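## Task

r1 begins in the work room and r2 in the stock room. The connecting door is locked, but a service window is open. Take the steel tube off the stock room's wall rack and set it so it rests across both arms of the work room's wall rack. Release it and back the robots away afterwards. The task fails if either robot tips over or is left leaning.

## Robot and tools

Robots: r1 and r2 are identical Hello Robot Stretch 4 units. Each has an omni-wheel base, a lift that rides up a mast, a telescoping arm that reaches forward, a wrist with yaw, pitch and roll, and a two-finger gripper. Each is about 1.6 m tall, and its base rim lies within 0.23 m of the base origin. Each robot carries four cameras: <name>_head_camera, <name>_head_left_camera, <name>_head_right_camera and <name>_wrist_camera.

Frames: each robot reports in its own base frame. The origin is on the floor under the base centre, x points forward, y left and z up. hand_pose is a point between the open fingertips, given in that base frame, and its printed value may be slightly wrong. base_odometry is measured from where the base was at the start of the scene, and it counts wheel turns only, so slipping shows up as travel. Heading is positive to the left, from -3.142 to 3.142. The robots cannot read each other's positions. Only the images, lidar_m and wrist_depth_mm show where one robot is relative to the other.

execute_actions(actions, cameras): actions is a list holding one action or none. An empty list only returns state and images. An action is an object keyed "r1" and/or "r2", so there is one entry per robot. Each entry can contain:
- base: exactly one relative move, starting from where the base last measured itself. translate_m drives straight, forward positive, -2 to 2 m. strafe_m slides sideways, left positive, -2 to 2 m. rotate_rad turns in place, counter-clockwise positive, -3.2 to 3.2 rad.
- joints: absolute targets by name. lift_m runs 0 to 1.2 m. arm_m runs 0 to 0.55 m. wrist_yaw_rad runs -1.134 to 4.276 (0 is forward, left is positive, 3.14 is folded back, and above 3.4 the arm may obstruct). wrist_pitch_rad runs -1.117 to 4.259 (0 is level, 1.57 points down). wrist_roll_rad runs -1.117 to 4.259 (0 keeps the fingers level; positive turns clockwise as seen from behind). gripper_m is the fingertip gap, -0.038 to 0.141 m; values below 0 press the fingers together.
- pace: "slow", "default", "fast" or "max". Base speed is 0.1, 0.3, 0.4 or 0.6 m/s and turning is 1, 2, 3 or 4 rad/s. With the lift above 0.2 these are capped further, down to 0.3 m/s and 1 rad/s at 1.2.
- contact_limits: {"arm_m": value}, from 0 (gentlest) to 0.75; 0.5 if omitted.
- end_of_arm: "enable_torque", sent alone. It re-powers wrist or gripper motors that shut off.
All motions in an action begin together. One action lasts at most 15 s. Joint targets beyond their range are clipped and flagged. Unknown keys or other bad values reject the whole call. A robot or joint you leave out may still be driving toward an earlier target. The cameras argument lists camera names or "all". Null or omitted means all, and [] means none. The "pictures" line gives the order of the images.

wait(seconds): 0 to 10. It commands nothing and returns state and images.
zoom_image(camera, region): region is [x0, y0, x1, y1] in pixels of that camera's latest full image, measured from its top-left corner, at most 504x504.
read_manual(section): returns only licence texts.
finished_scene(scene): ends the current scene, which cannot be undone. The goal must already hold and stay held. The result reports success and gives the next task.

Results: base_status and joint_status describe how each commanded motion ended. "done" means the target was reached; for the base it means the wheels turned fully, even if they slipped. "off_target" means the motion stopped short and may still be pushing. "contact_stop_at_<key>" means it was blocked; the lift, arm or wheels then go slack, so a lift can sink or a base can roll. "limit_stop_at_tilt" means the lean is over 6 degrees; the lift, arm and wheels go limp until the lean decreases. "limit_stop_at_own_body" means a self-collision guard fired; move away from the body. "torque_fault" means a wrist or gripper motor shut off and needs enable_torque. After a stop, the rest of that reply's motion calls are skipped. on_its_own lists what this call did not command; in it, "held at" gives a target, not the actual position. lidar_m has 12 sectors of 30 degrees: the 1st is ahead and they go counter-clockwise (4th left, 7th behind, 10th right). It reports distances in metres; "-" means nothing seen or closer than 0.25 m. It misses glass, thin legs and much of the area behind the robot. wrist_depth_mm is a 7x7 grid of depths, 100 to 2000 mm, read from the top left. motor_effort is a percentage of the maximum, positive toward higher joint values, with the peak in brackets; the readings are noisy and offset. For wheel_0, wheel_1 and wheel_2, positive means a turn to the right. turned_by_wheels and turned_by_imu differing by more than about 0.1 rad indicates slipping or a collision. base_tilt is in degrees, forward and right positive, with a constant bias of up to 1.5.

Gripping: command a gap smaller than the object. Closing harder pulls the object toward the wrist. Only a shift in gripper effort (at targets of 0 or more) suggests a firm hold. If the fingertips snag on a surface below, raise the lift. To unfold the wrist at the start, send lift_m 0.4 and wrist_yaw_rad 0 together.

Cautions: never let the robots press against each other; once the bases touch, any further driving is a hard press. The same command moves the two robots by different amounts, up to about 3 cm per metre, which strains a shared load and can tip a robot. Driving or turning with more than 1 kg held and arm_m above 0.2 risks a tip, especially at fast paces, as do steady pushes with the gripper raised. A level gripper holding more than about 2 kg can fault the wrist. Avoid drops, slams and forceful shoving. The robots hold their last command while you think.

Each tool is called after "Request:" as name(argument=value, ...) on one line, values as JSON.

## Session

Request:
execute_actions(actions=[])

Scene clock: 0.00 s.
r1.base_odometry: x=+0.000 y=+0.000 heading=+0.000 (m, m, rad; r1's odometry frame)
r1.turned_by_wheels: +0.000 (rad since the last result)
r1.turned_by_imu: +0.000 (rad since the last result)
r1.base_tilt: forward=+0.8 right=-0.4 (deg)
r1.lidar_m: 2.20 2.25 1.42 1.35 1.39 1.98 2.49 2.56 2.98 2.51 2.88 2.39
r1.base_status: not commanded
r1.joint_positions: lift_m=+0.162 arm_m=+0.001 wrist_yaw_rad=+3.060 wrist_pitch_rad=+0.014 wrist_roll_rad=+0.004 gripper_m=+0.057
r1.joint_status: not commanded
r1.motor_effort: lift_m=+18 arm_m=+0 wrist_yaw_rad=+0 wrist_pitch_rad=-5 wrist_roll_rad=+0 gripper_m=-2 wheel_0=+0 wheel_1=+1 wheel_2=+0 (%)
r1.hand_pose: x=-0.1086 y=+0.1106 z=+0.3365 quat_wxyz=(+0.041, -0.007, +0.002, +0.999) (m; r1's base frame)
r1.wrist_depth_mm: - 143 - - - - 1863 / - 143 - - - - 1808 / 106 139 229 - - - 1808 / 120 143 - - - - 1808 / - - - - - - 1756 / 1397 1430 215 1464 215 1499 1537 / 904 917 866 878 842 842 960
r2.base_odometry: x=+0.000 y=+0.000 heading=+0.000 (m, m, rad; r2's odometry frame)
r2.turned_by_wheels: +0.000 (rad since the last result)
r2.turned_by_imu: +0.000 (rad since the last result)
r2.base_tilt: forward=+0.3 right=-0.9 (deg)
r2.lidar_m: 2.02 2.31 2.69 2.50 3.19 2.70 2.68 1.72 1.31 1.30 1.66 2.01
r2.base_status: not commanded
r2.joint_positions: lift_m=+0.183 arm_m=-0.001 wrist_yaw_rad=+3.044 wrist_pitch_rad=-0.009 wrist_roll_rad=+0.004 gripper_m=+0.057
r2.joint_status: not commanded
r2.motor_effort: lift_m=+20 arm_m=+0 wrist_yaw_rad=+0 wrist_pitch_rad=-6 wrist_roll_rad=+2 gripper_m=-2 wheel_0=+0 wheel_1=+0 wheel_2=+0 (%)
r2.hand_pose: x=-0.1085 y=+0.1152 z=+0.3643 quat_wxyz=(+0.049, +0.005, +0.002, +0.999) (m; r2's base frame)
r2.wrist_depth_mm: 139 142 - - - - - / - 142 - - - - - / 108 142 - - - - - / 126 145 - - - - - / 1921 - - - - - - / 1397 1464 212 1537 1281 1576 1576 / 960 904 931 144 917 1008 1060
pictures: r1_head_camera, r1_head_left_camera, r1_head_right_camera, r1_wrist_camera, r2_head_camera, r2_head_left_camera, r2_head_right_camera, r2_wrist_camera
Images, in order (width x height): r1_head_camera 420x560, r1_head_left_camera 420x672, r1_head_right_camera 420x672, r1_wrist_camera 616x392, r2_head_camera 420x560, r2_head_left_camera 420x672, r2_head_right_camera 420x672, r2_wrist_camera 616x392.

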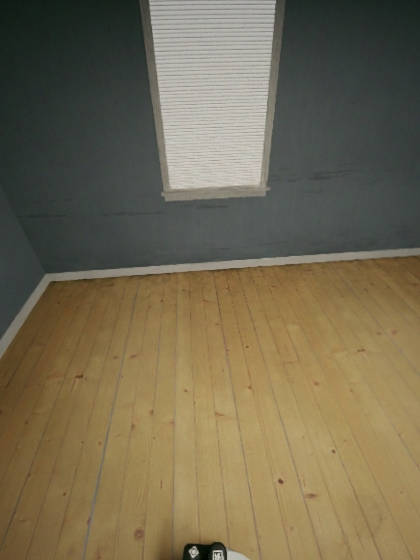

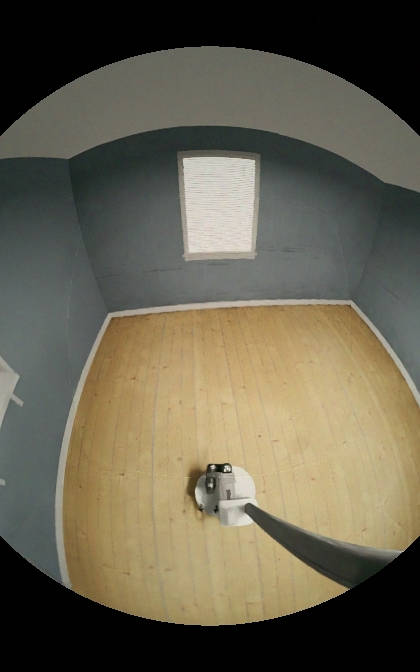

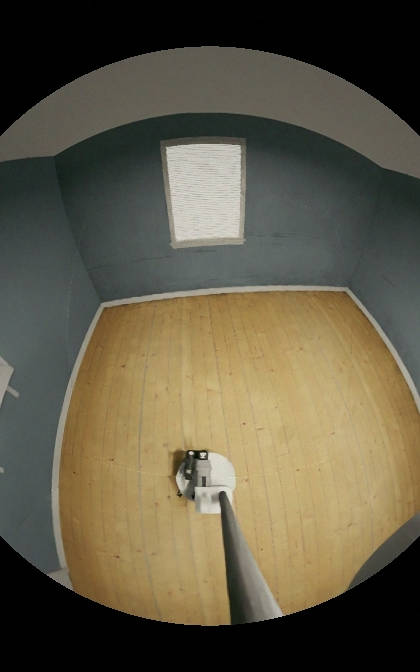

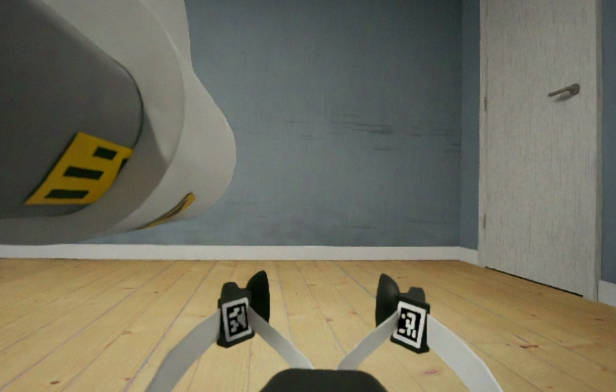

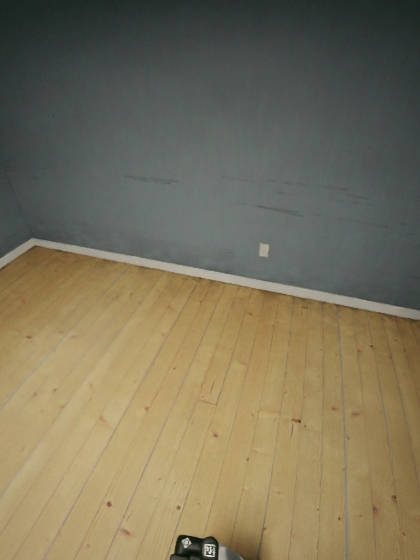

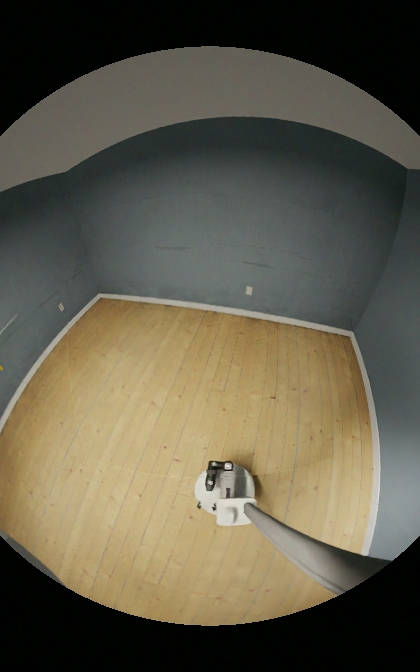

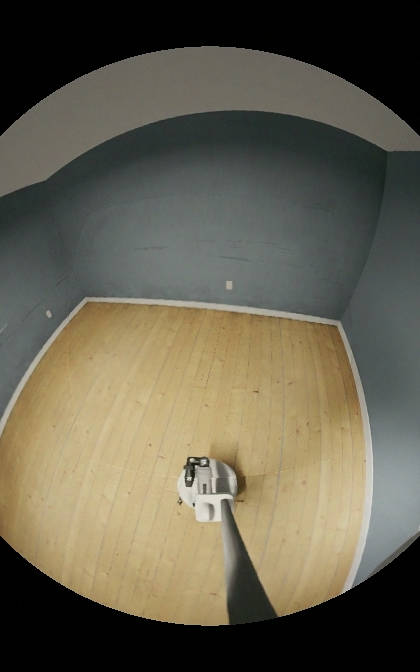

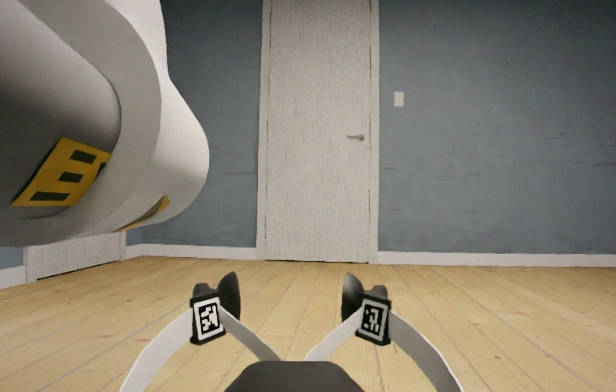

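Request:
execute_actions(actions=[{"r1":{"base":{"rotate_rad":1.62},"joints":{"lift_m":0.7,"wrist_yaw_rad":0}},"r2":{"base":{"rotate_rad":1.33},"joints":{"lift_m":0.7,"wrist_yaw_rad":0}}}], cameras=["r1_head_camera","r2_head_camera","r1_wrist_camera"])

Request:
execute_actions(actions=[{"r2":{"base":{"translate_m":1.5},"pace":"fast"}}], cameras=["r2_head_camera","r2_wrist_camera","r2_head_left_camera"])

Scene clock: 6.17 s.
r1.base_odometry: x=+0.000 y=+0.000 heading=+1.619 (m, m, rad; r1's odometry frame)
r1.turned_by_wheels: +1.619 (rad since the last result)
r1.turned_by_imu: +1.607 (rad since the last result)
r1.base_tilt: forward=+1.0 right=-0.2 (deg)
r1.lidar_m: 1.34 1.39 2.03 2.49 2.60 2.93 2.84 2.94 2.34 2.23 2.13 1.41
r1.base_status: done
r1.joint_positions: lift_m=+0.700 arm_m=+0.001 wrist_yaw_rad=+0.000 wrist_pitch_rad=+0.014 wrist_roll_rad=+0.004 gripper_m=+0.057
r1.joint_status: all done
r1.motor_effort: lift_m=+22(24) arm_m=+0(0) wrist_yaw_rad=-1(6) wrist_pitch_rad=-6(6) wrist_roll_rad=+1(0) gripper_m=-4(5) wheel_0=-4(9) wheel_1=-2(10) wheel_2=-1(12) (%)
r1.hand_pose: x=+0.4603 y=-0.0873 z=+0.8738 quat_wxyz=(+1.000, +0.002, +0.007, +0.000) (m; r1's base frame)
r1.wrist_depth_mm: 1308 1281 - - - 1281 1281 / 1281 1281 - - - 1281 1281 / 1308 1281 - - - 1281 1281 / 1281 1281 - - - 1281 1281 / 1308 1308 1281 1281 1281 1281 1255 / 1281 1308 215 1281 215 1281 1255 / 1281 1281 1281 1255 1255 1255 1281
r2.base_odometry: x=+0.000 y=+0.000 heading=+1.330 (m, m, rad; r2's odometry frame)
r2.turned_by_wheels: +1.330 (rad since the last result)
r2.turned_by_imu: +1.349 (rad since the last result)
r2.base_tilt: forward=+0.3 right=-0.9 (deg)
r2.lidar_m: 2.52 2.81 2.82 2.68 2.07 1.38 1.33 1.52 2.08 2.01 2.11 2.89
r2.base_status: done
r2.joint_positions: lift_m=+0.700 arm_m=-0.001 wrist_yaw_rad=+0.000 wrist_pitch_rad=-0.009 wrist_roll_rad=+0.004 gripper_m=+0.057
r2.joint_status: all done
r2.motor_effort: lift_m=+24(24) arm_m=-1(1) wrist_yaw_rad=-2(8) wrist_pitch_rad=-6(7) wrist_roll_rad=+2(0) gripper_m=-2(3) wheel_0=+1(6) wheel_1=+1(6) wheel_2=+1(6) (%)
r2.hand_pose: x=+0.4585 y=-0.0873 z=+0.8805 quat_wxyz=(+1.000, +0.002, -0.005, +0.000) (m; r2's base frame)
r2.wrist_depth_mm: - - - - - - - / - - - - - - - / - - - - - - - / - - - - - - - / - - - - - - - / - - 213 - - - - / - - - 145 - - -
pictures: r1_head_camera, r1_wrist_camera, r2_head_camera
camera_calibration (this result's frames):
r1_wrist_camera: T_world_to_cam=[[0.0315886, -0.999228, 0.0233554, -0.120379], [-0.000633468, -0.0233871, -0.999726, 0.930241], [0.999501, 0.0315652, -0.00137174, -0.232149], [0, 0, 0, 1]] pos_world=[0.236425, -0.0912028, 0.93248]
Images, in order (width x height): r1_head_camera 420x560, r1_wrist_camera 616x392, r2_head_camera 420x560.

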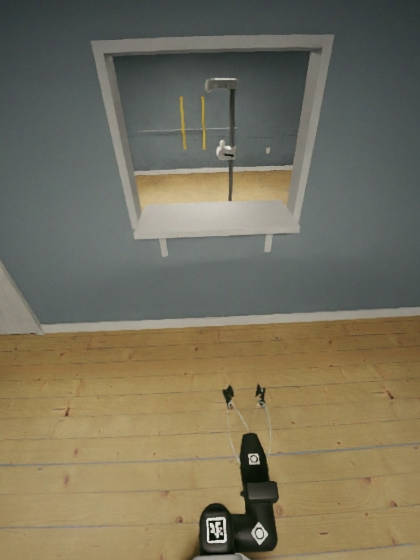

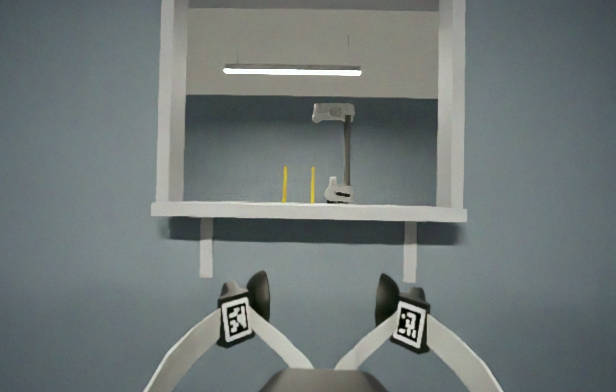

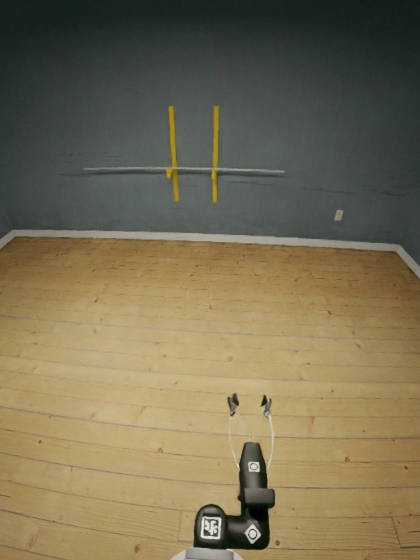

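Scene clock: 11.33 s.
r1.base_odometry: x=+0.000 y=+0.000 heading=+1.619 (m, m, rad; r1's odometry frame)
r1.turned_by_wheels: +0.000 (rad since the last result)
r1.turned_by_imu: -0.002 (rad since the last result)
r1.base_tilt: forward=+0.8 right=-0.3 (deg)
r1.lidar_m: 1.34 1.41 2.04 2.48 2.59 2.94 2.84 2.94 2.33 2.23 2.12 1.38
r1.base_status: not commanded
r1.joint_positions: lift_m=+0.700 arm_m=+0.001 wrist_yaw_rad=+0.000 wrist_pitch_rad=+0.014 wrist_roll_rad=+0.004 gripper_m=+0.057
r1.joint_status: not commanded
r1.motor_effort: lift_m=+22(22) arm_m=-1(0) wrist_yaw_rad=-1(0) wrist_pitch_rad=-5(5) wrist_roll_rad=+0(0) gripper_m=-4(3) wheel_0=-4(3) wheel_1=-2(2) wheel_2=-1(1) (%)
r1.hand_pose: x=+0.4603 y=-0.0873 z=+0.8738 quat_wxyz=(+1.000, +0.002, +0.007, +0.000) (m; r1's base frame)
r1.wrist_depth_mm: 1308 1281 - - - 1255 1281 / 1308 1308 - - - 1281 1281 / 1281 1281 - - - 1281 1255 / 1308 1281 - - - 1255 1281 / 1281 1281 1281 1281 1281 1255 1281 / 1281 1308 215 1281 214 1255 1255 / 1308 1281 1281 1255 1281 1281 1255
r2.base_odometry: x=+0.357 y=+1.457 heading=+1.330 (m, m, rad; r2's odometry frame)
r2.turned_by_wheels: +0.000 (rad since the last result)
r2.turned_by_imu: +0.004 (rad since the last result)
r2.base_tilt: forward=+0.3 right=-0.9 (deg)
r2.lidar_m: 1.00 1.13 1.74 2.70 2.80 3.08 2.97 2.84 2.10 2.00 1.87 1.22
r2.base_status: done
r2.joint_positions: lift_m=+0.700 arm_m=-0.001 wrist_yaw_rad=+0.000 wrist_pitch_rad=-0.009 wrist_roll_rad=+0.004 gripper_m=+0.057
r2.joint_status: not commanded
r2.motor_effort: lift_m=+24(24) arm_m=-1(1) wrist_yaw_rad=-1(1) wrist_pitch_rad=-7(6) wrist_roll_rad=+0(1) gripper_m=-1(4) wheel_0=-1(6) wheel_1=-2(3) wheel_2=+1(10) (%)
r2.hand_pose: x=+0.4585 y=-0.0874 z=+0.8806 quat_wxyz=(+1.000, +0.002, -0.005, +0.000) (m; r2's base frame)
r2.wrist_depth_mm: 1118 1098 1118 1118 1138 1138 1138 / 1098 1118 1118 1118 1118 1138 1138 / 1098 1098 1118 1138 1118 1160 1182 / 1118 1098 1118 1098 1138 1138 1160 / 1098 1118 1098 1098 1118 1138 1160 / 1078 1118 212 1098 1118 1138 1138 / 1098 1078 1098 145 1118 1118 1118
pictures: r2_head_camera, r2_head_left_camera, r2_wrist_camera
camera_calibration (this result's frames):
r2_wrist_camera: T_world_to_cam=[[-0.0504952, -0.998709, 0.00546299, -0.0805327], [0.0517443, -0.00807876, -0.998628, 0.92789], [0.997383, -0.0501432, 0.0520855, -0.284235], [0, 0, 0, 1]] pos_world=[0.231412, -0.087185, 0.941861]
Images, in order (width x height): r2_head_camera 420x560, r2_head_left_camera 420x672, r2_wrist_camera 616x392.

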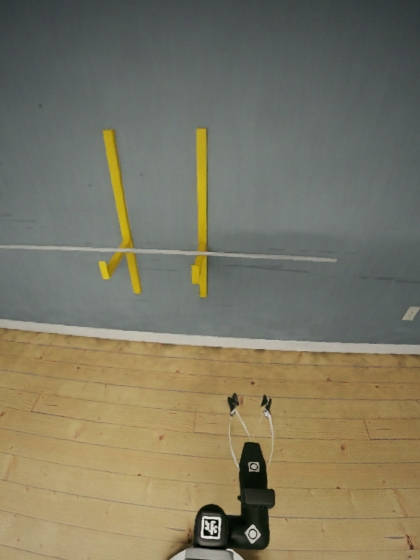

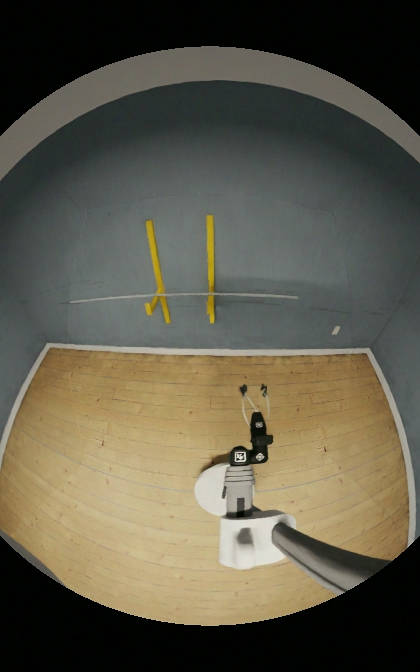

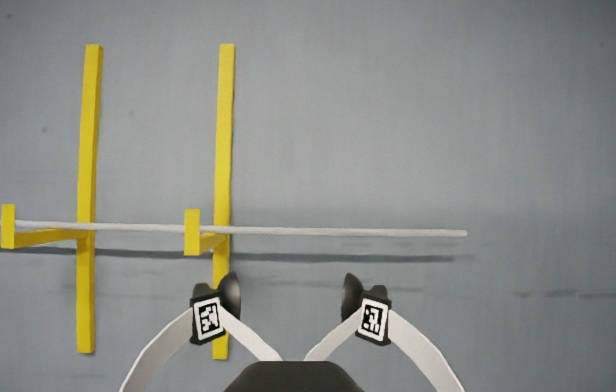

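Request:
execute_actions(actions=[{"r2":{"base":{"strafe_m":0.5},"joints":{"lift_m":0.73,"wrist_roll_rad":1.57,"gripper_m":0.1,"arm_m":0.1}},"r1":{"base":{"strafe_m":-0.33},"joints":{"lift_m":0.82,"wrist_roll_rad":1.57,"wrist_yaw_rad":1.57,"gripper_m":0.1}}}], cameras=["r2_head_left_camera","r2_head_right_camera"])

Request:
execute_actions(actions=[{"r2":{"base":{"translate_m":0.45}},"r1":{"base":{"translate_m":0.45}}}], cameras=["r2_head_camera","r2_wrist_camera","r1_head_camera"])

Scene clock: 27.07 s.
r1.base_odometry: x=+0.330 y=+0.016 heading=+1.619 (m, m, rad; r1's odometry frame)
r1.turned_by_wheels: +0.000 (rad since the last result)
r1.turned_by_imu: -0.004 (rad since the last result)
r1.base_tilt: forward=+0.6 right=-0.4 (deg)
r1.lidar_m: 1.34 1.40 2.11 2.82 2.92 2.92 2.81 2.79 1.97 1.88 1.99 1.54
r1.base_status: done
r1.joint_positions: lift_m=+0.820 arm_m=+0.001 wrist_yaw_rad=+1.570 wrist_pitch_rad=+0.014 wrist_roll_rad=+1.570 gripper_m=+0.100
r1.joint_status: all done
r1.motor_effort: lift_m=+22(24) arm_m=+0(0) wrist_yaw_rad=+1(7) wrist_pitch_rad=-5(5) wrist_roll_rad=+0(4) gripper_m=-1(1) wheel_0=+2(17) wheel_1=-2(11) wheel_2=+0(0) (%)
r1.hand_pose: x=+0.2595 y=+0.2884 z=+0.9938 quat_wxyz=(+0.504, +0.496, +0.503, +0.496) (m; r1's base frame)
r1.wrist_depth_mm: - - - - - - 1618 / - - - - - - 1576 / - - - - - - 1576 / - - - - - - 1576 / - - - - - - 1576 / - - 203 - - - 1537 / - - - 162 - 1863 1576
r2.base_odometry: x=-0.128 y=+1.576 heading=+1.330 (m, m, rad; r2's odometry frame)
r2.turned_by_wheels: +0.000 (rad since the last result)
r2.turned_by_imu: +0.001 (rad since the last result)
r2.base_tilt: forward=+0.4 right=-0.9 (deg)
r2.lidar_m: 0.98 1.23 1.91 2.18 2.29 3.07 2.98 3.06 2.62 2.52 1.86 1.06
r2.base_status: done
r2.joint_positions: lift_m=+0.730 arm_m=+0.099 wrist_yaw_rad=+0.000 wrist_pitch_rad=-0.009 wrist_roll_rad=+1.570 gripper_m=+0.100
r2.joint_status: all done
r2.motor_effort: lift_m=+23(25) arm_m=+5(5) wrist_yaw_rad=-1(0) wrist_pitch_rad=-7(6) wrist_roll_rad=+2(7) gripper_m=-1(2) wheel_0=+0(9) wheel_1=-1(9) wheel_2=+0(0) (%)
r2.hand_pose: x=+0.5585 y=-0.0874 z=+0.9106 quat_wxyz=(+0.707, +0.707, -0.003, +0.003) (m; r2's base frame)
r2.wrist_depth_mm: 991 991 1008 1025 1060 1060 1060 / 991 991 1025 1008 1042 1042 1060 / 991 1008 991 1025 1042 1042 1060 / 960 991 1008 1008 1025 1078 1078 / 960 1008 1008 1025 1042 1060 1060 / 976 991 1008 1025 218 1042 1078 / 960 991 1008 145 1042 1042 1060
pictures: r2_head_left_camera, r2_head_right_camera
Images, in order (width x height): r2_head_left_camera 420x672, r2_head_right_camera 420x672.

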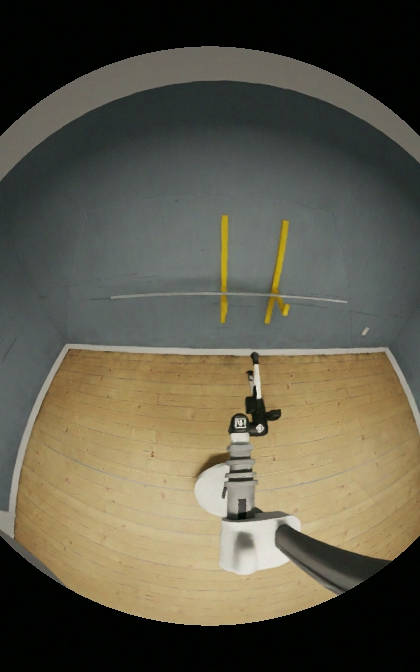

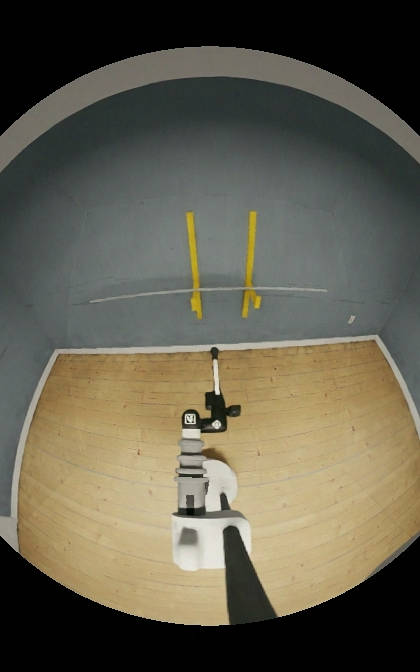

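Scene clock: 30.07 s.
r1.base_odometry: x=+0.307 y=+0.465 heading=+1.620 (m, m, rad; r1's odometry frame)
r1.turned_by_wheels: +0.000 (rad since the last result)
r1.turned_by_imu: -0.002 (rad since the last result)
r1.base_tilt: forward=+0.7 right=-0.4 (deg)
r1.lidar_m: 0.90 0.95 1.47 2.82 2.90 3.39 3.31 2.78 1.97 1.89 1.48 1.10
r1.base_status: done
r1.joint_positions: lift_m=+0.820 arm_m=+0.001 wrist_yaw_rad=+1.570 wrist_pitch_rad=+0.014 wrist_roll_rad=+1.570 gripper_m=+0.100
r1.joint_status: not commanded
r1.motor_effort: lift_m=+21(22) arm_m=+0(0) wrist_yaw_rad=+1(1) wrist_pitch_rad=-5(5) wrist_roll_rad=+1(1) gripper_m=+1(2) wheel_0=+4(3) wheel_1=+3(8) wheel_2=-3(11) (%)
r1.hand_pose: x=+0.2595 y=+0.2884 z=+0.9938 quat_wxyz=(+0.504, +0.496, +0.503, +0.496) (m; r1's base frame)
r1.wrist_depth_mm: 1576 1618 1576 1576 1576 1537 1464 / 1983 - - - - - 1576 / - - - - - - 1576 / - - - - - - 1618 / - - - - - - 1537 / - - 203 - - - 1537 / - - - 162 - 1863 1537
r2.base_odometry: x=-0.021 y=+2.013 heading=+1.330 (m, m, rad; r2's odometry frame)
r2.turned_by_wheels: +0.000 (rad since the last result)
r2.turned_by_imu: +0.001 (rad since the last result)
r2.base_tilt: forward=+0.3 right=-0.9 (deg)
r2.lidar_m: 0.53 0.78 1.06 2.20 2.31 3.13 3.49 3.54 2.64 2.53 1.04 0.66
r2.base_status: done
r2.joint_positions: lift_m=+0.730 arm_m=+0.099 wrist_yaw_rad=+0.000 wrist_pitch_rad=-0.009 wrist_roll_rad=+1.570 gripper_m=+0.100
r2.joint_status: not commanded
r2.motor_effort: lift_m=+23(23) arm_m=+5(5) wrist_yaw_rad=-1(0) wrist_pitch_rad=-7(6) wrist_roll_rad=+1(2) gripper_m=+1(1) wheel_0=+0(4) wheel_1=+1(4) wheel_2=+0(9) (%)
r2.hand_pose: x=+0.5585 y=-0.0874 z=+0.9106 quat_wxyz=(+0.707, +0.707, -0.003, +0.003) (m; r2's base frame)
r2.wrist_depth_mm: 517 535 549 539 544 569 591 / 539 554 559 569 574 585 591 / 539 554 564 569 569 585 585 / 544 554 554 569 574 585 591 / 549 549 564 564 574 585 597 / 521 521 535 535 218 574 585 / 549 549 554 146 569 580 591
pictures: r1_head_camera, r2_head_camera, r2_wrist_camera
camera_calibration (this result's frames):
r2_wrist_camera: T_world_to_cam=[[-0.0412532, -0.0105387, -0.999093, 0.920307], [0.0425426, 0.999019, -0.0122945, 0.1477], [0.998243, -0.0430112, -0.0407644, -0.300789], [0, 0, 0, 1]] pos_world=[0.331942, -0.150794, 0.909027]
Images, in order (width x height): r1_head_camera 420x560, r2_head_camera 420x560, r2_wrist_camera 616x392.

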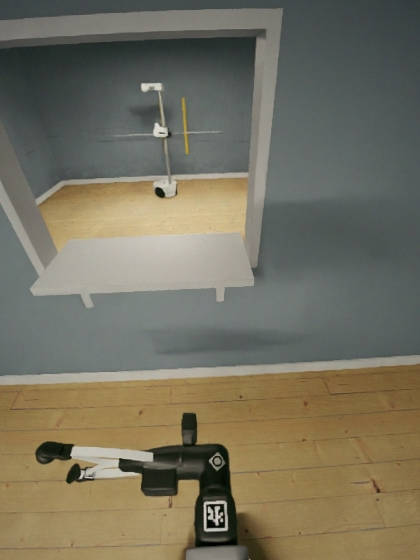

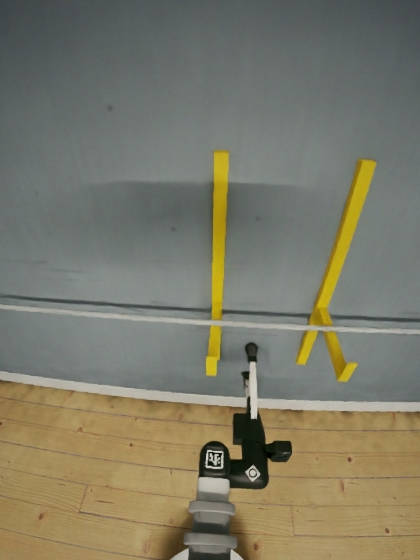

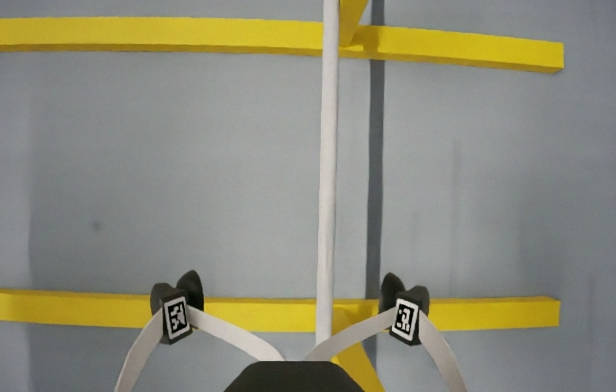

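Request:
execute_actions(actions=[{"r2":{"joints":{"lift_m":0.69,"arm_m":0.27}}}], cameras=["r2_head_camera","r2_wrist_camera"])

Scene clock: 34.57 s.
r1.base_odometry: x=+0.307 y=+0.465 heading=+1.620 (m, m, rad; r1's odometry frame)
r1.turned_by_wheels: +0.000 (rad since the last result)
r1.turned_by_imu: -0.002 (rad since the last result)
r1.base_tilt: forward=+1.0 right=-0.3 (deg)
r1.lidar_m: 0.89 0.93 1.47 2.82 2.92 3.41 3.31 2.77 1.98 1.92 1.52 1.08
r1.base_status: not commanded
r1.joint_positions: lift_m=+0.820 arm_m=+0.001 wrist_yaw_rad=+1.570 wrist_pitch_rad=+0.014 wrist_roll_rad=+1.570 gripper_m=+0.100
r1.joint_status: not commanded
r1.motor_effort: lift_m=+22(21) arm_m=+0(0) wrist_yaw_rad=+1(1) wrist_pitch_rad=-5(5) wrist_roll_rad=+1(1) gripper_m=-2(3) wheel_0=+4(4) wheel_1=+2(3) wheel_2=-2(2) (%)
r1.hand_pose: x=+0.2595 y=+0.2884 z=+0.9938 quat_wxyz=(+0.504, +0.496, +0.503, +0.496) (m; r1's base frame)
r1.wrist_depth_mm: 1618 1618 1618 1576 1576 1537 1464 / - - - - - - 1618 / - - - - - - 1576 / - - - - - - 1576 / - - - - - - 1576 / - - 203 - - 1983 1537 / - - - 162 - 1863 1576
r2.base_odometry: x=-0.021 y=+2.013 heading=+1.330 (m, m, rad; r2's odometry frame)
r2.turned_by_wheels: +0.000 (rad since the last result)
r2.turned_by_imu: +0.000 (rad since the last result)
r2.base_tilt: forward=+0.3 right=-0.9 (deg)
r2.lidar_m: 0.55 0.75 1.07 2.18 2.29 3.14 3.48 3.54 2.64 2.53 1.04 0.66
r2.base_status: not commanded
r2.joint_positions: lift_m=+0.690 arm_m=+0.269 wrist_yaw_rad=+0.000 wrist_pitch_rad=-0.009 wrist_roll_rad=+1.570 gripper_m=+0.100
r2.joint_status: all done
r2.motor_effort: lift_m=+15(21) arm_m=+5(6) wrist_yaw_rad=-1(0) wrist_pitch_rad=-7(6) wrist_roll_rad=+1(2) gripper_m=-2(1) wheel_0=+0(0) wheel_1=+1(1) wheel_2=+0(1) (%)
r2.hand_pose: x=+0.7285 y=-0.0874 z=+0.8713 quat_wxyz=(+0.707, +0.707, -0.003, +0.003) (m; r2's base frame)
r2.wrist_depth_mm: 379 387 392 394 404 407 413 / 379 384 392 394 402 407 413 / 382 387 392 394 399 407 410 / 379 384 389 394 399 410 413 / 379 387 389 399 402 407 410 / 379 384 389 397 217 407 410 / 353 355 359 146 370 377 379
pictures: r2_head_camera, r2_wrist_camera
camera_calibration (this result's frames):
r2_wrist_camera: T_world_to_cam=[[-0.0412604, -0.0104469, -0.999094, 0.88801], [0.0424719, 0.999023, -0.0122002, 0.139935], [0.998245, -0.0429368, -0.0407764, -0.472056], [0, 0, 0, 1]] pos_world=[0.501924, -0.15079, 0.869664]
Images, in order (width x height): r2_head_camera 420x560, r2_wrist_camera 616x392.

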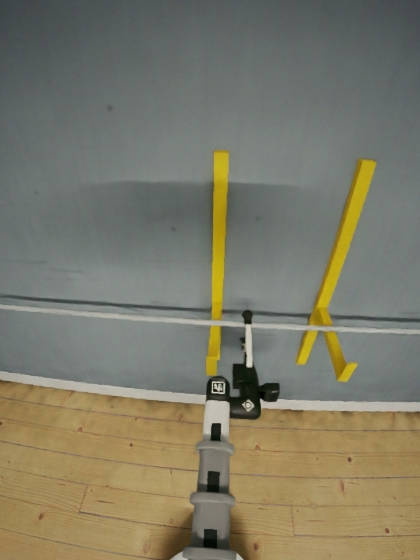

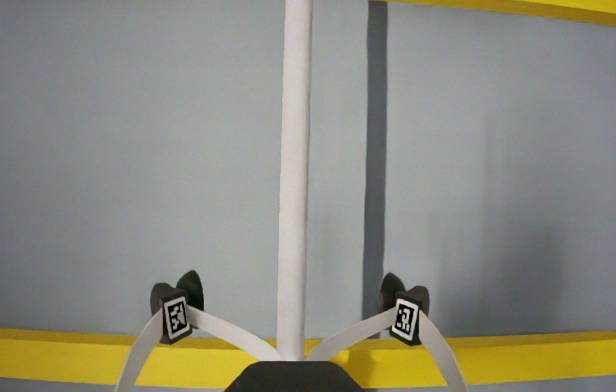

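Request:
execute_actions(actions=[{"r2":{"joints":{"gripper_m":-0.03,"arm_m":0.288}}}], cameras=["r2_wrist_camera"])

Request:
execute_actions(actions=[{"r2":{"joints":{"lift_m":0.82},"pace":"slow"}}], cameras=["r2_head_right_camera","r2_wrist_camera"])

Scene clock: 40.60 s.
r1.base_odometry: x=+0.307 y=+0.465 heading=+1.620 (m, m, rad; r1's odometry frame)
r1.turned_by_wheels: +0.000 (rad since the last result)
r1.turned_by_imu: -0.002 (rad since the last result)
r1.base_tilt: forward=+0.8 right=-0.3 (deg)
r1.lidar_m: 0.88 0.93 1.47 2.82 2.93 3.39 3.30 2.77 1.97 1.92 1.50 1.09
r1.base_status: not commanded
r1.joint_positions: lift_m=+0.820 arm_m=+0.001 wrist_yaw_rad=+1.570 wrist_pitch_rad=+0.014 wrist_roll_rad=+1.570 gripper_m=+0.100
r1.joint_status: not commanded
r1.motor_effort: lift_m=+22(22) arm_m=+0(0) wrist_yaw_rad=+0(1) wrist_pitch_rad=-5(5) wrist_roll_rad=+0(1) gripper_m=-1(1) wheel_0=+4(4) wheel_1=+3(3) wheel_2=-2(2) (%)
r1.hand_pose: x=+0.2595 y=+0.2884 z=+0.9938 quat_wxyz=(+0.504, +0.496, +0.503, +0.496) (m; r1's base frame)
r1.wrist_depth_mm: 1618 1618 1618 1537 1537 1576 1464 / - - - - - - 1618 / - - - - - - 1576 / - - - - - - 1618 / - - - - - - 1576 / - - 204 - - - 1537 / - - - 162 - 1863 1576
r2.base_odometry: x=-0.021 y=+2.013 heading=+1.330 (m, m, rad; r2's odometry frame)
r2.turned_by_wheels: +0.000 (rad since the last result)
r2.turned_by_imu: +0.000 (rad since the last result)
r2.base_tilt: forward=+0.3 right=-0.9 (deg)
r2.lidar_m: 0.56 0.76 1.12 2.20 2.29 3.12 3.48 3.54 2.62 2.53 0.97 0.63
r2.base_status: not commanded
r2.joint_positions: lift_m=+0.690 arm_m=+0.287 wrist_yaw_rad=+0.001 wrist_pitch_rad=-0.009 wrist_roll_rad=+1.570 gripper_m=-0.029
r2.joint_status: all done
r2.motor_effort: lift_m=+15(15) arm_m=+4(6) wrist_yaw_rad=-3(4) wrist_pitch_rad=-7(7) wrist_roll_rad=+1(2) gripper_m=-23(23) wheel_0=+0(0) wheel_1=+1(1) wheel_2=+0(0) (%)
r2.hand_pose: x=+0.7467 y=-0.0871 z=+0.8712 quat_wxyz=(+0.707, +0.707, -0.003, +0.004) (m; r2's base frame)
r2.wrist_depth_mm: 362 368 373 377 384 389 394 / 364 368 373 375 384 389 392 / 364 366 370 377 384 389 394 / 362 364 373 373 384 389 394 / 362 366 373 375 384 387 392 / 362 366 202 208 379 384 392 / 336 248 340 150 353 359 364
pictures: r2_wrist_camera
camera_calibration (this result's frames):
r2_wrist_camera: T_world_to_cam=[[-0.0414445, -0.0104629, -0.999086, 0.888841], [0.0415563, 0.999062, -0.0121865, 0.139569], [0.998276, -0.0420234, -0.0409708, -0.490082], [0, 0, 0, 1]] pos_world=[0.520274, -0.150733, 0.86965]
Images, in order (width x height): r2_wrist_camera 616x392.

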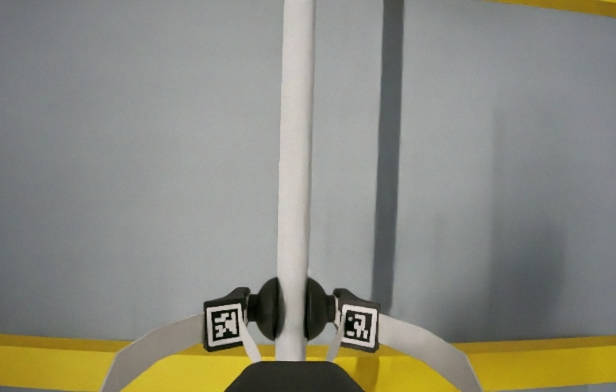

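Scene clock: 42.50 s.
r1.base_odometry: x=+0.307 y=+0.465 heading=+1.620 (m, m, rad; r1's odometry frame)
r1.turned_by_wheels: +0.000 (rad since the last result)
r1.turned_by_imu: -0.001 (rad since the last result)
r1.base_tilt: forward=+0.7 right=-0.3 (deg)
r1.lidar_m: 0.89 0.93 1.47 2.81 2.94 3.41 3.31 2.78 1.96 1.91 1.48 1.06
r1.base_status: not commanded
r1.joint_positions: lift_m=+0.820 arm_m=+0.001 wrist_yaw_rad=+1.570 wrist_pitch_rad=+0.014 wrist_roll_rad=+1.570 gripper_m=+0.100
r1.joint_status: not commanded
r1.motor_effort: lift_m=+22(21) arm_m=+0(0) wrist_yaw_rad=+2(0) wrist_pitch_rad=-6(5) wrist_roll_rad=+1(1) gripper_m=+0(1) wheel_0=+4(4) wheel_1=+3(3) wheel_2=-2(2) (%)
r1.hand_pose: x=+0.2595 y=+0.2884 z=+0.9938 quat_wxyz=(+0.504, +0.496, +0.503, +0.496) (m; r1's base frame)
r1.wrist_depth_mm: 1576 1661 1618 1618 1576 1537 1430 / - - - - - - 1576 / - - - - - - 1576 / - - - - - - 1537 / - - - - - - 1576 / - - 203 - - 1983 1576 / - - - 162 - 1863 1576
r2.base_odometry: x=-0.021 y=+2.013 heading=+1.330 (m, m, rad; r2's odometry frame)
r2.turned_by_wheels: +0.000 (rad since the last result)
r2.turned_by_imu: +0.000 (rad since the last result)
r2.base_tilt: forward=+0.4 right=-0.9 (deg)
r2.lidar_m: 0.56 0.74 1.07 2.20 2.32 3.13 3.47 3.53 2.63 2.52 0.99 0.65
r2.base_status: not commanded
r2.joint_positions: lift_m=+0.819 arm_m=+0.287 wrist_yaw_rad=+0.000 wrist_pitch_rad=+0.001 wrist_roll_rad=+1.569 gripper_m=-0.029
r2.joint_status: all done
r2.on_its_own: wrist_pitch_rad is at rest, and its effort (-37) is outside its rest range (-23 to +23)
r2.motor_effort: lift_m=+27(29) arm_m=+4(4) wrist_yaw_rad=-1(4) wrist_pitch_rad=-37(41) wrist_roll_rad=+5(5) gripper_m=-23(25) wheel_0=+0(0) wheel_1=+1(1) wheel_2=+0(1) (%)
r2.hand_pose: x=+0.7467 y=-0.0874 z=+0.9971 quat_wxyz=(+0.708, +0.706, +0.001, +0.000) (m; r2's base frame)
r2.wrist_depth_mm: 357 366 373 377 384 394 399 / 359 366 373 377 387 392 399 / 357 364 370 375 389 394 399 / 357 364 370 375 387 392 397 / 357 366 373 375 387 392 399 / 357 364 211 209 384 394 397 / 332 334 342 152 353 364 370
pictures: r2_head_right_camera, r2_wrist_camera
camera_calibration (this result's frames):
r2_wrist_camera: T_world_to_cam=[[-0.0520041, -0.0116029, -0.998579, 1.02194], [0.0422916, 0.99901, -0.0138104, 0.142422], [0.997751, -0.0429497, -0.0514619, -0.474097], [0, 0, 0, 1]] pos_world=[0.520152, -0.150786, 0.998053]
Images, in order (width x height): r2_head_right_camera 420x672, r2_wrist_camera 616x392.

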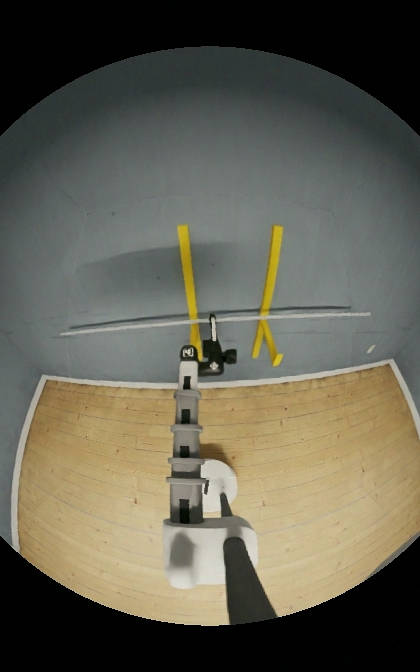

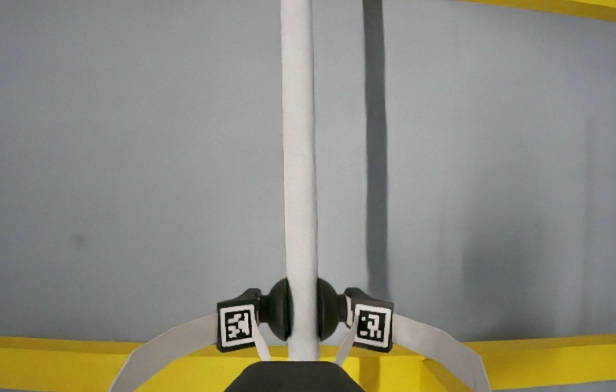

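Request:
execute_actions(actions=[{"r2":{"joints":{"lift_m":0.88,"wrist_roll_rad":1.61,"gripper_m":-0.038},"pace":"slow"}}], cameras=[])

Request:
execute_actions(actions=[{"r2":{"base":{"translate_m":-1.6},"joints":{"arm_m":0.02}}}], cameras=["r2_head_right_camera"])

Request:
execute_actions(actions=[{"r2":{"base":{"rotate_rad":-3.12},"joints":{"wrist_yaw_rad":1.57},"pace":"slow"}}], cameras=["r2_head_left_camera","r2_head_camera","r1_head_camera"])

Scene clock: 47.50 s.
r1.base_odometry: x=+0.307 y=+0.465 heading=+1.620 (m, m, rad; r1's odometry frame)
r1.turned_by_wheels: +0.000 (rad since the last result)
r1.turned_by_imu: -0.002 (rad since the last result)
r1.base_tilt: forward=+0.6 right=-0.4 (deg)
r1.lidar_m: 0.90 0.93 1.47 2.82 2.92 3.39 3.31 2.76 1.98 1.92 1.51 1.07
r1.base_status: not commanded
r1.joint_positions: lift_m=+0.820 arm_m=+0.001 wrist_yaw_rad=+1.570 wrist_pitch_rad=+0.014 wrist_roll_rad=+1.570 gripper_m=+0.100
r1.joint_status: not commanded
r1.motor_effort: lift_m=+22(22) arm_m=+0(0) wrist_yaw_rad=+0(1) wrist_pitch_rad=-5(5) wrist_roll_rad=+2(1) gripper_m=-2(0) wheel_0=+4(4) wheel_1=+2(3) wheel_2=-3(2) (%)
r1.hand_pose: x=+0.2595 y=+0.2884 z=+0.9938 quat_wxyz=(+0.504, +0.496, +0.503, +0.496) (m; r1's base frame)
r1.wrist_depth_mm: 1618 1661 1618 1618 1537 1537 1464 / - - - - - - 1618 / - - - - - - 1576 / - - - - - - 1576 / - - - - - - 1576 / - - 203 - - 1983 1537 / - - - 162 - 1863 1576
r2.base_odometry: x=-0.021 y=+2.013 heading=+1.330 (m, m, rad; r2's odometry frame)
r2.turned_by_wheels: +0.000 (rad since the last result)
r2.turned_by_imu: +0.000 (rad since the last result)
r2.base_tilt: forward=+0.4 right=-0.9 (deg)
r2.lidar_m: 0.55 0.74 1.03 2.20 2.29 3.15 3.47 3.55 2.62 2.53 1.07 0.66
r2.base_status: not commanded
r2.joint_positions: lift_m=+0.879 arm_m=+0.287 wrist_yaw_rad=+0.000 wrist_pitch_rad=+0.001 wrist_roll_rad=+1.608 gripper_m=-0.037
r2.joint_status: all done
r2.on_its_own: wrist_pitch_rad is at rest, and its effort (-37) is outside its rest range (-23 to +23)
r2.motor_effort: lift_m=+27(26) arm_m=+4(3) wrist_yaw_rad=+0(1) wrist_pitch_rad=-37(37) wrist_roll_rad=+6(6) gripper_m=-24(24) wheel_0=+0(0) wheel_1=+0(0) wheel_2=+0(0) (%)
r2.hand_pose: x=+0.7467 y=-0.0874 z=+1.0572 quat_wxyz=(+0.694, +0.720, +0.000, +0.000) (m; r2's base frame)
r2.wrist_depth_mm: 357 364 373 375 387 392 399 / 359 366 373 377 384 394 399 / 359 362 373 377 384 392 399 / 357 366 370 377 384 389 399 / 357 366 370 377 382 392 399 / 357 364 210 207 196 394 397 / 342 242 340 146 355 319 368
pictures: none
No camera images: the call's "cameras" was empty. Leave "cameras" out to get every camera's image.

Scene clock: 54.30 s.
r1.base_odometry: x=+0.307 y=+0.465 heading=+1.620 (m, m, rad; r1's odometry frame)
r1.turned_by_wheels: +0.000 (rad since the last result)
r1.turned_by_imu: -0.003 (rad since the last result)
r1.base_tilt: forward=+1.0 right=-0.3 (deg)
r1.lidar_m: 0.89 0.92 1.47 2.83 2.93 3.39 3.32 2.78 1.99 1.92 1.50 1.08
r1.base_status: not commanded
r1.joint_positions: lift_m=+0.820 arm_m=+0.001 wrist_yaw_rad=+1.570 wrist_pitch_rad=+0.014 wrist_roll_rad=+1.570 gripper_m=+0.100
r1.joint_status: not commanded
r1.motor_effort: lift_m=+22(22) arm_m=+0(0) wrist_yaw_rad=-1(2) wrist_pitch_rad=-5(5) wrist_roll_rad=+1(2) gripper_m=+1(1) wheel_0=+4(4) wheel_1=+3(2) wheel_2=-2(2) (%)
r1.hand_pose: x=+0.2595 y=+0.2884 z=+0.9938 quat_wxyz=(+0.504, +0.496, +0.503, +0.496) (m; r1's base frame)
r1.wrist_depth_mm: 1618 1576 1618 1576 1576 1537 1464 / - - - - - - 1576 / - - - - - - 1576 / - - - - - - 1618 / - - - - - - 1576 / - - 203 - - - 1576 / - - - 161 - 1863 1576
r2.base_odometry: x=-0.403 y=+0.459 heading=+1.330 (m, m, rad; r2's odometry frame)
r2.turned_by_wheels: +0.000 (rad since the last result)
r2.turned_by_imu: -0.003 (rad since the last result)
r2.base_tilt: forward=+0.3 right=-0.9 (deg)
r2.lidar_m: 0.44 0.50 0.64 2.20 2.29 1.90 1.81 1.74 2.58 2.49 0.65 0.47
r2.base_status: done
r2.joint_positions: lift_m=+0.879 arm_m=+0.021 wrist_yaw_rad=+0.000 wrist_pitch_rad=+0.002 wrist_roll_rad=+1.609 gripper_m=-0.037
r2.joint_status: all done
r2.on_its_own: wrist_pitch_rad is at rest, and its effort (-38) is outside its rest range (-23 to +23)
r2.motor_effort: lift_m=+27(27) arm_m=-5(6) wrist_yaw_rad=+0(3) wrist_pitch_rad=-38(39) wrist_roll_rad=+4(5) gripper_m=-24(25) wheel_0=+0(5) wheel_1=+1(7) wheel_2=+1(9) (%)
r2.hand_pose: x=+0.4803 y=-0.0875 z=+1.0571 quat_wxyz=(+0.693, +0.721, +0.000, -0.001) (m; r2's base frame)
r2.wrist_depth_mm: - - - - - 1921 1336 / - - - - - 1921 1336 / - - - - - 1921 1397 / - - - - - 1983 1397 / - - - - - 1921 1366 / - - 210 206 - 1921 1336 / - - - 146 - 1618 1397
pictures: r2_head_right_camera
Images, in order (width x height): r2_head_right_camera 420x672.

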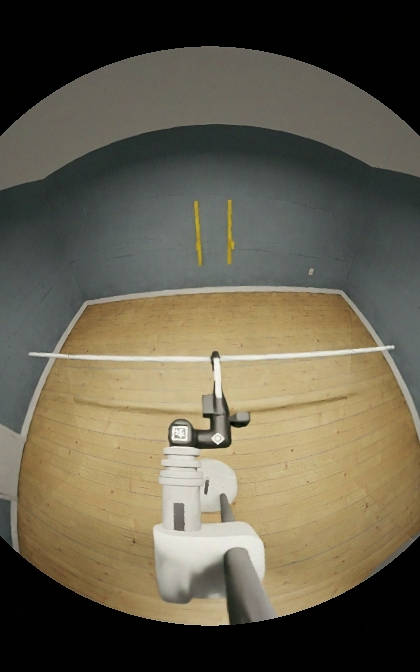

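Scene clock: 58.70 s.
r1.base_odometry: x=+0.307 y=+0.465 heading=+1.620 (m, m, rad; r1's odometry frame)
r1.turned_by_wheels: +0.000 (rad since the last result)
r1.turned_by_imu: -0.002 (rad since the last result)
r1.base_tilt: forward=+0.7 right=-0.4 (deg)
r1.lidar_m: 0.88 0.94 1.45 2.82 2.92 3.39 3.31 2.76 1.99 1.91 1.50 1.08
r1.base_status: not commanded
r1.joint_positions: lift_m=+0.820 arm_m=+0.001 wrist_yaw_rad=+1.570 wrist_pitch_rad=+0.014 wrist_roll_rad=+1.570 gripper_m=+0.100
r1.joint_status: not commanded
r1.motor_effort: lift_m=+22(22) arm_m=+0(0) wrist_yaw_rad=+1(1) wrist_pitch_rad=-6(5) wrist_roll_rad=+1(3) gripper_m=+0(1) wheel_0=+4(4) wheel_1=+3(3) wheel_2=-2(2) (%)
r1.hand_pose: x=+0.2595 y=+0.2884 z=+0.9938 quat_wxyz=(+0.504, +0.496, +0.503, +0.496) (m; r1's base frame)
r1.wrist_depth_mm: 1618 1618 1618 1618 1576 1537 1464 / 1983 - - - - - 1576 / - - - - - - 1576 / - - - - - - 1576 / - - - - - - 1537 / - - 204 - - - 1537 / - - - 162 - 1863 1576
r2.base_odometry: x=-0.403 y=+0.459 heading=-1.790 (m, m, rad; r2's odometry frame)
r2.turned_by_wheels: -3.120 (rad since the last result)
r2.turned_by_imu: -3.162 (rad since the last result)
r2.base_tilt: forward=+0.3 right=-0.9 (deg)
r2.lidar_m: 1.65 0.47 0.25 2.52 2.64 2.58 0.28 2.57 2.29 2.14 2.28 1.86
r2.base_status: done
r2.joint_positions: lift_m=+0.879 arm_m=+0.021 wrist_yaw_rad=+1.569 wrist_pitch_rad=+0.001 wrist_roll_rad=+1.609 gripper_m=-0.037
r2.joint_status: all done
r2.on_its_own: wrist_pitch_rad is at rest, and its effort (-36) is outside its rest range (-23 to +23)
r2.motor_effort: lift_m=+27(27) arm_m=-4(5) wrist_yaw_rad=+2(36) wrist_pitch_rad=-36(38) wrist_roll_rad=+3(4) gripper_m=-23(27) wheel_0=+2(8) wheel_1=+1(6) wheel_2=+1(6) (%)
r2.hand_pose: x=+0.2795 y=+0.2883 z=+1.0574 quat_wxyz=(+0.491, +0.510, +0.509, +0.490) (m; r2's base frame)
r2.wrist_depth_mm: - - - - - 1921 1336 / - - - - - 1921 1366 / - - - - - 1921 1366 / - - - - - 1983 1397 / - - - - - 1921 1366 / - - 210 206 - 1921 1397 / - - - 147 - 1661 1366
pictures: r1_head_camera, r2_head_camera, r2_head_left_camera
Images, in order (width x height): r1_head_camera 420x560, r2_head_camera 420x560, r2_head_left_camera 420x672.

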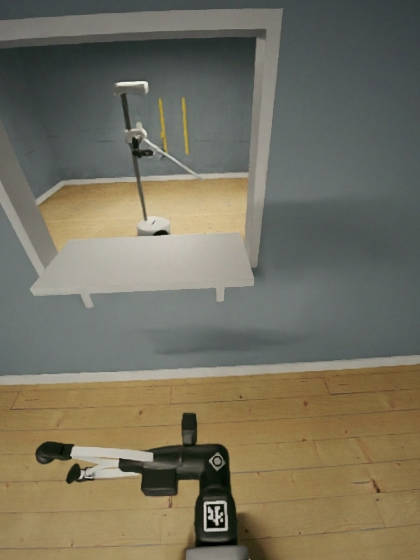

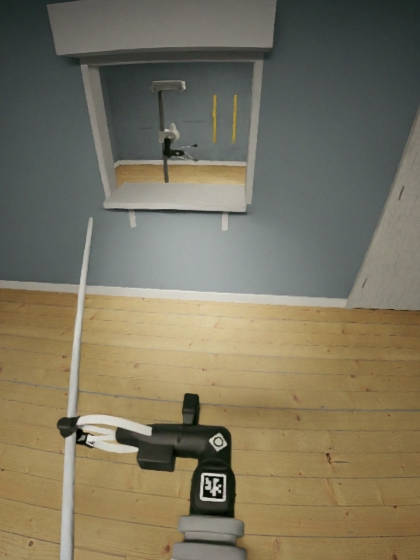

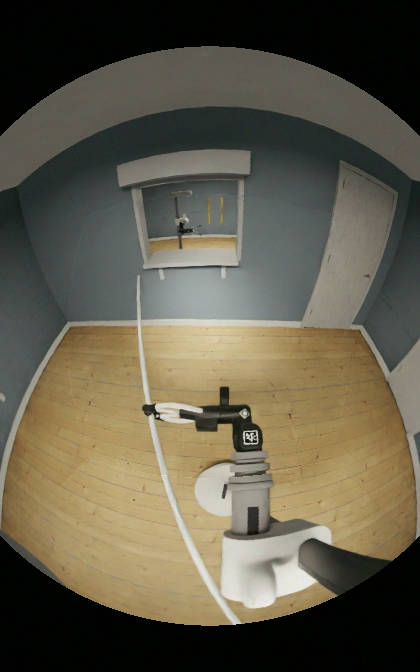

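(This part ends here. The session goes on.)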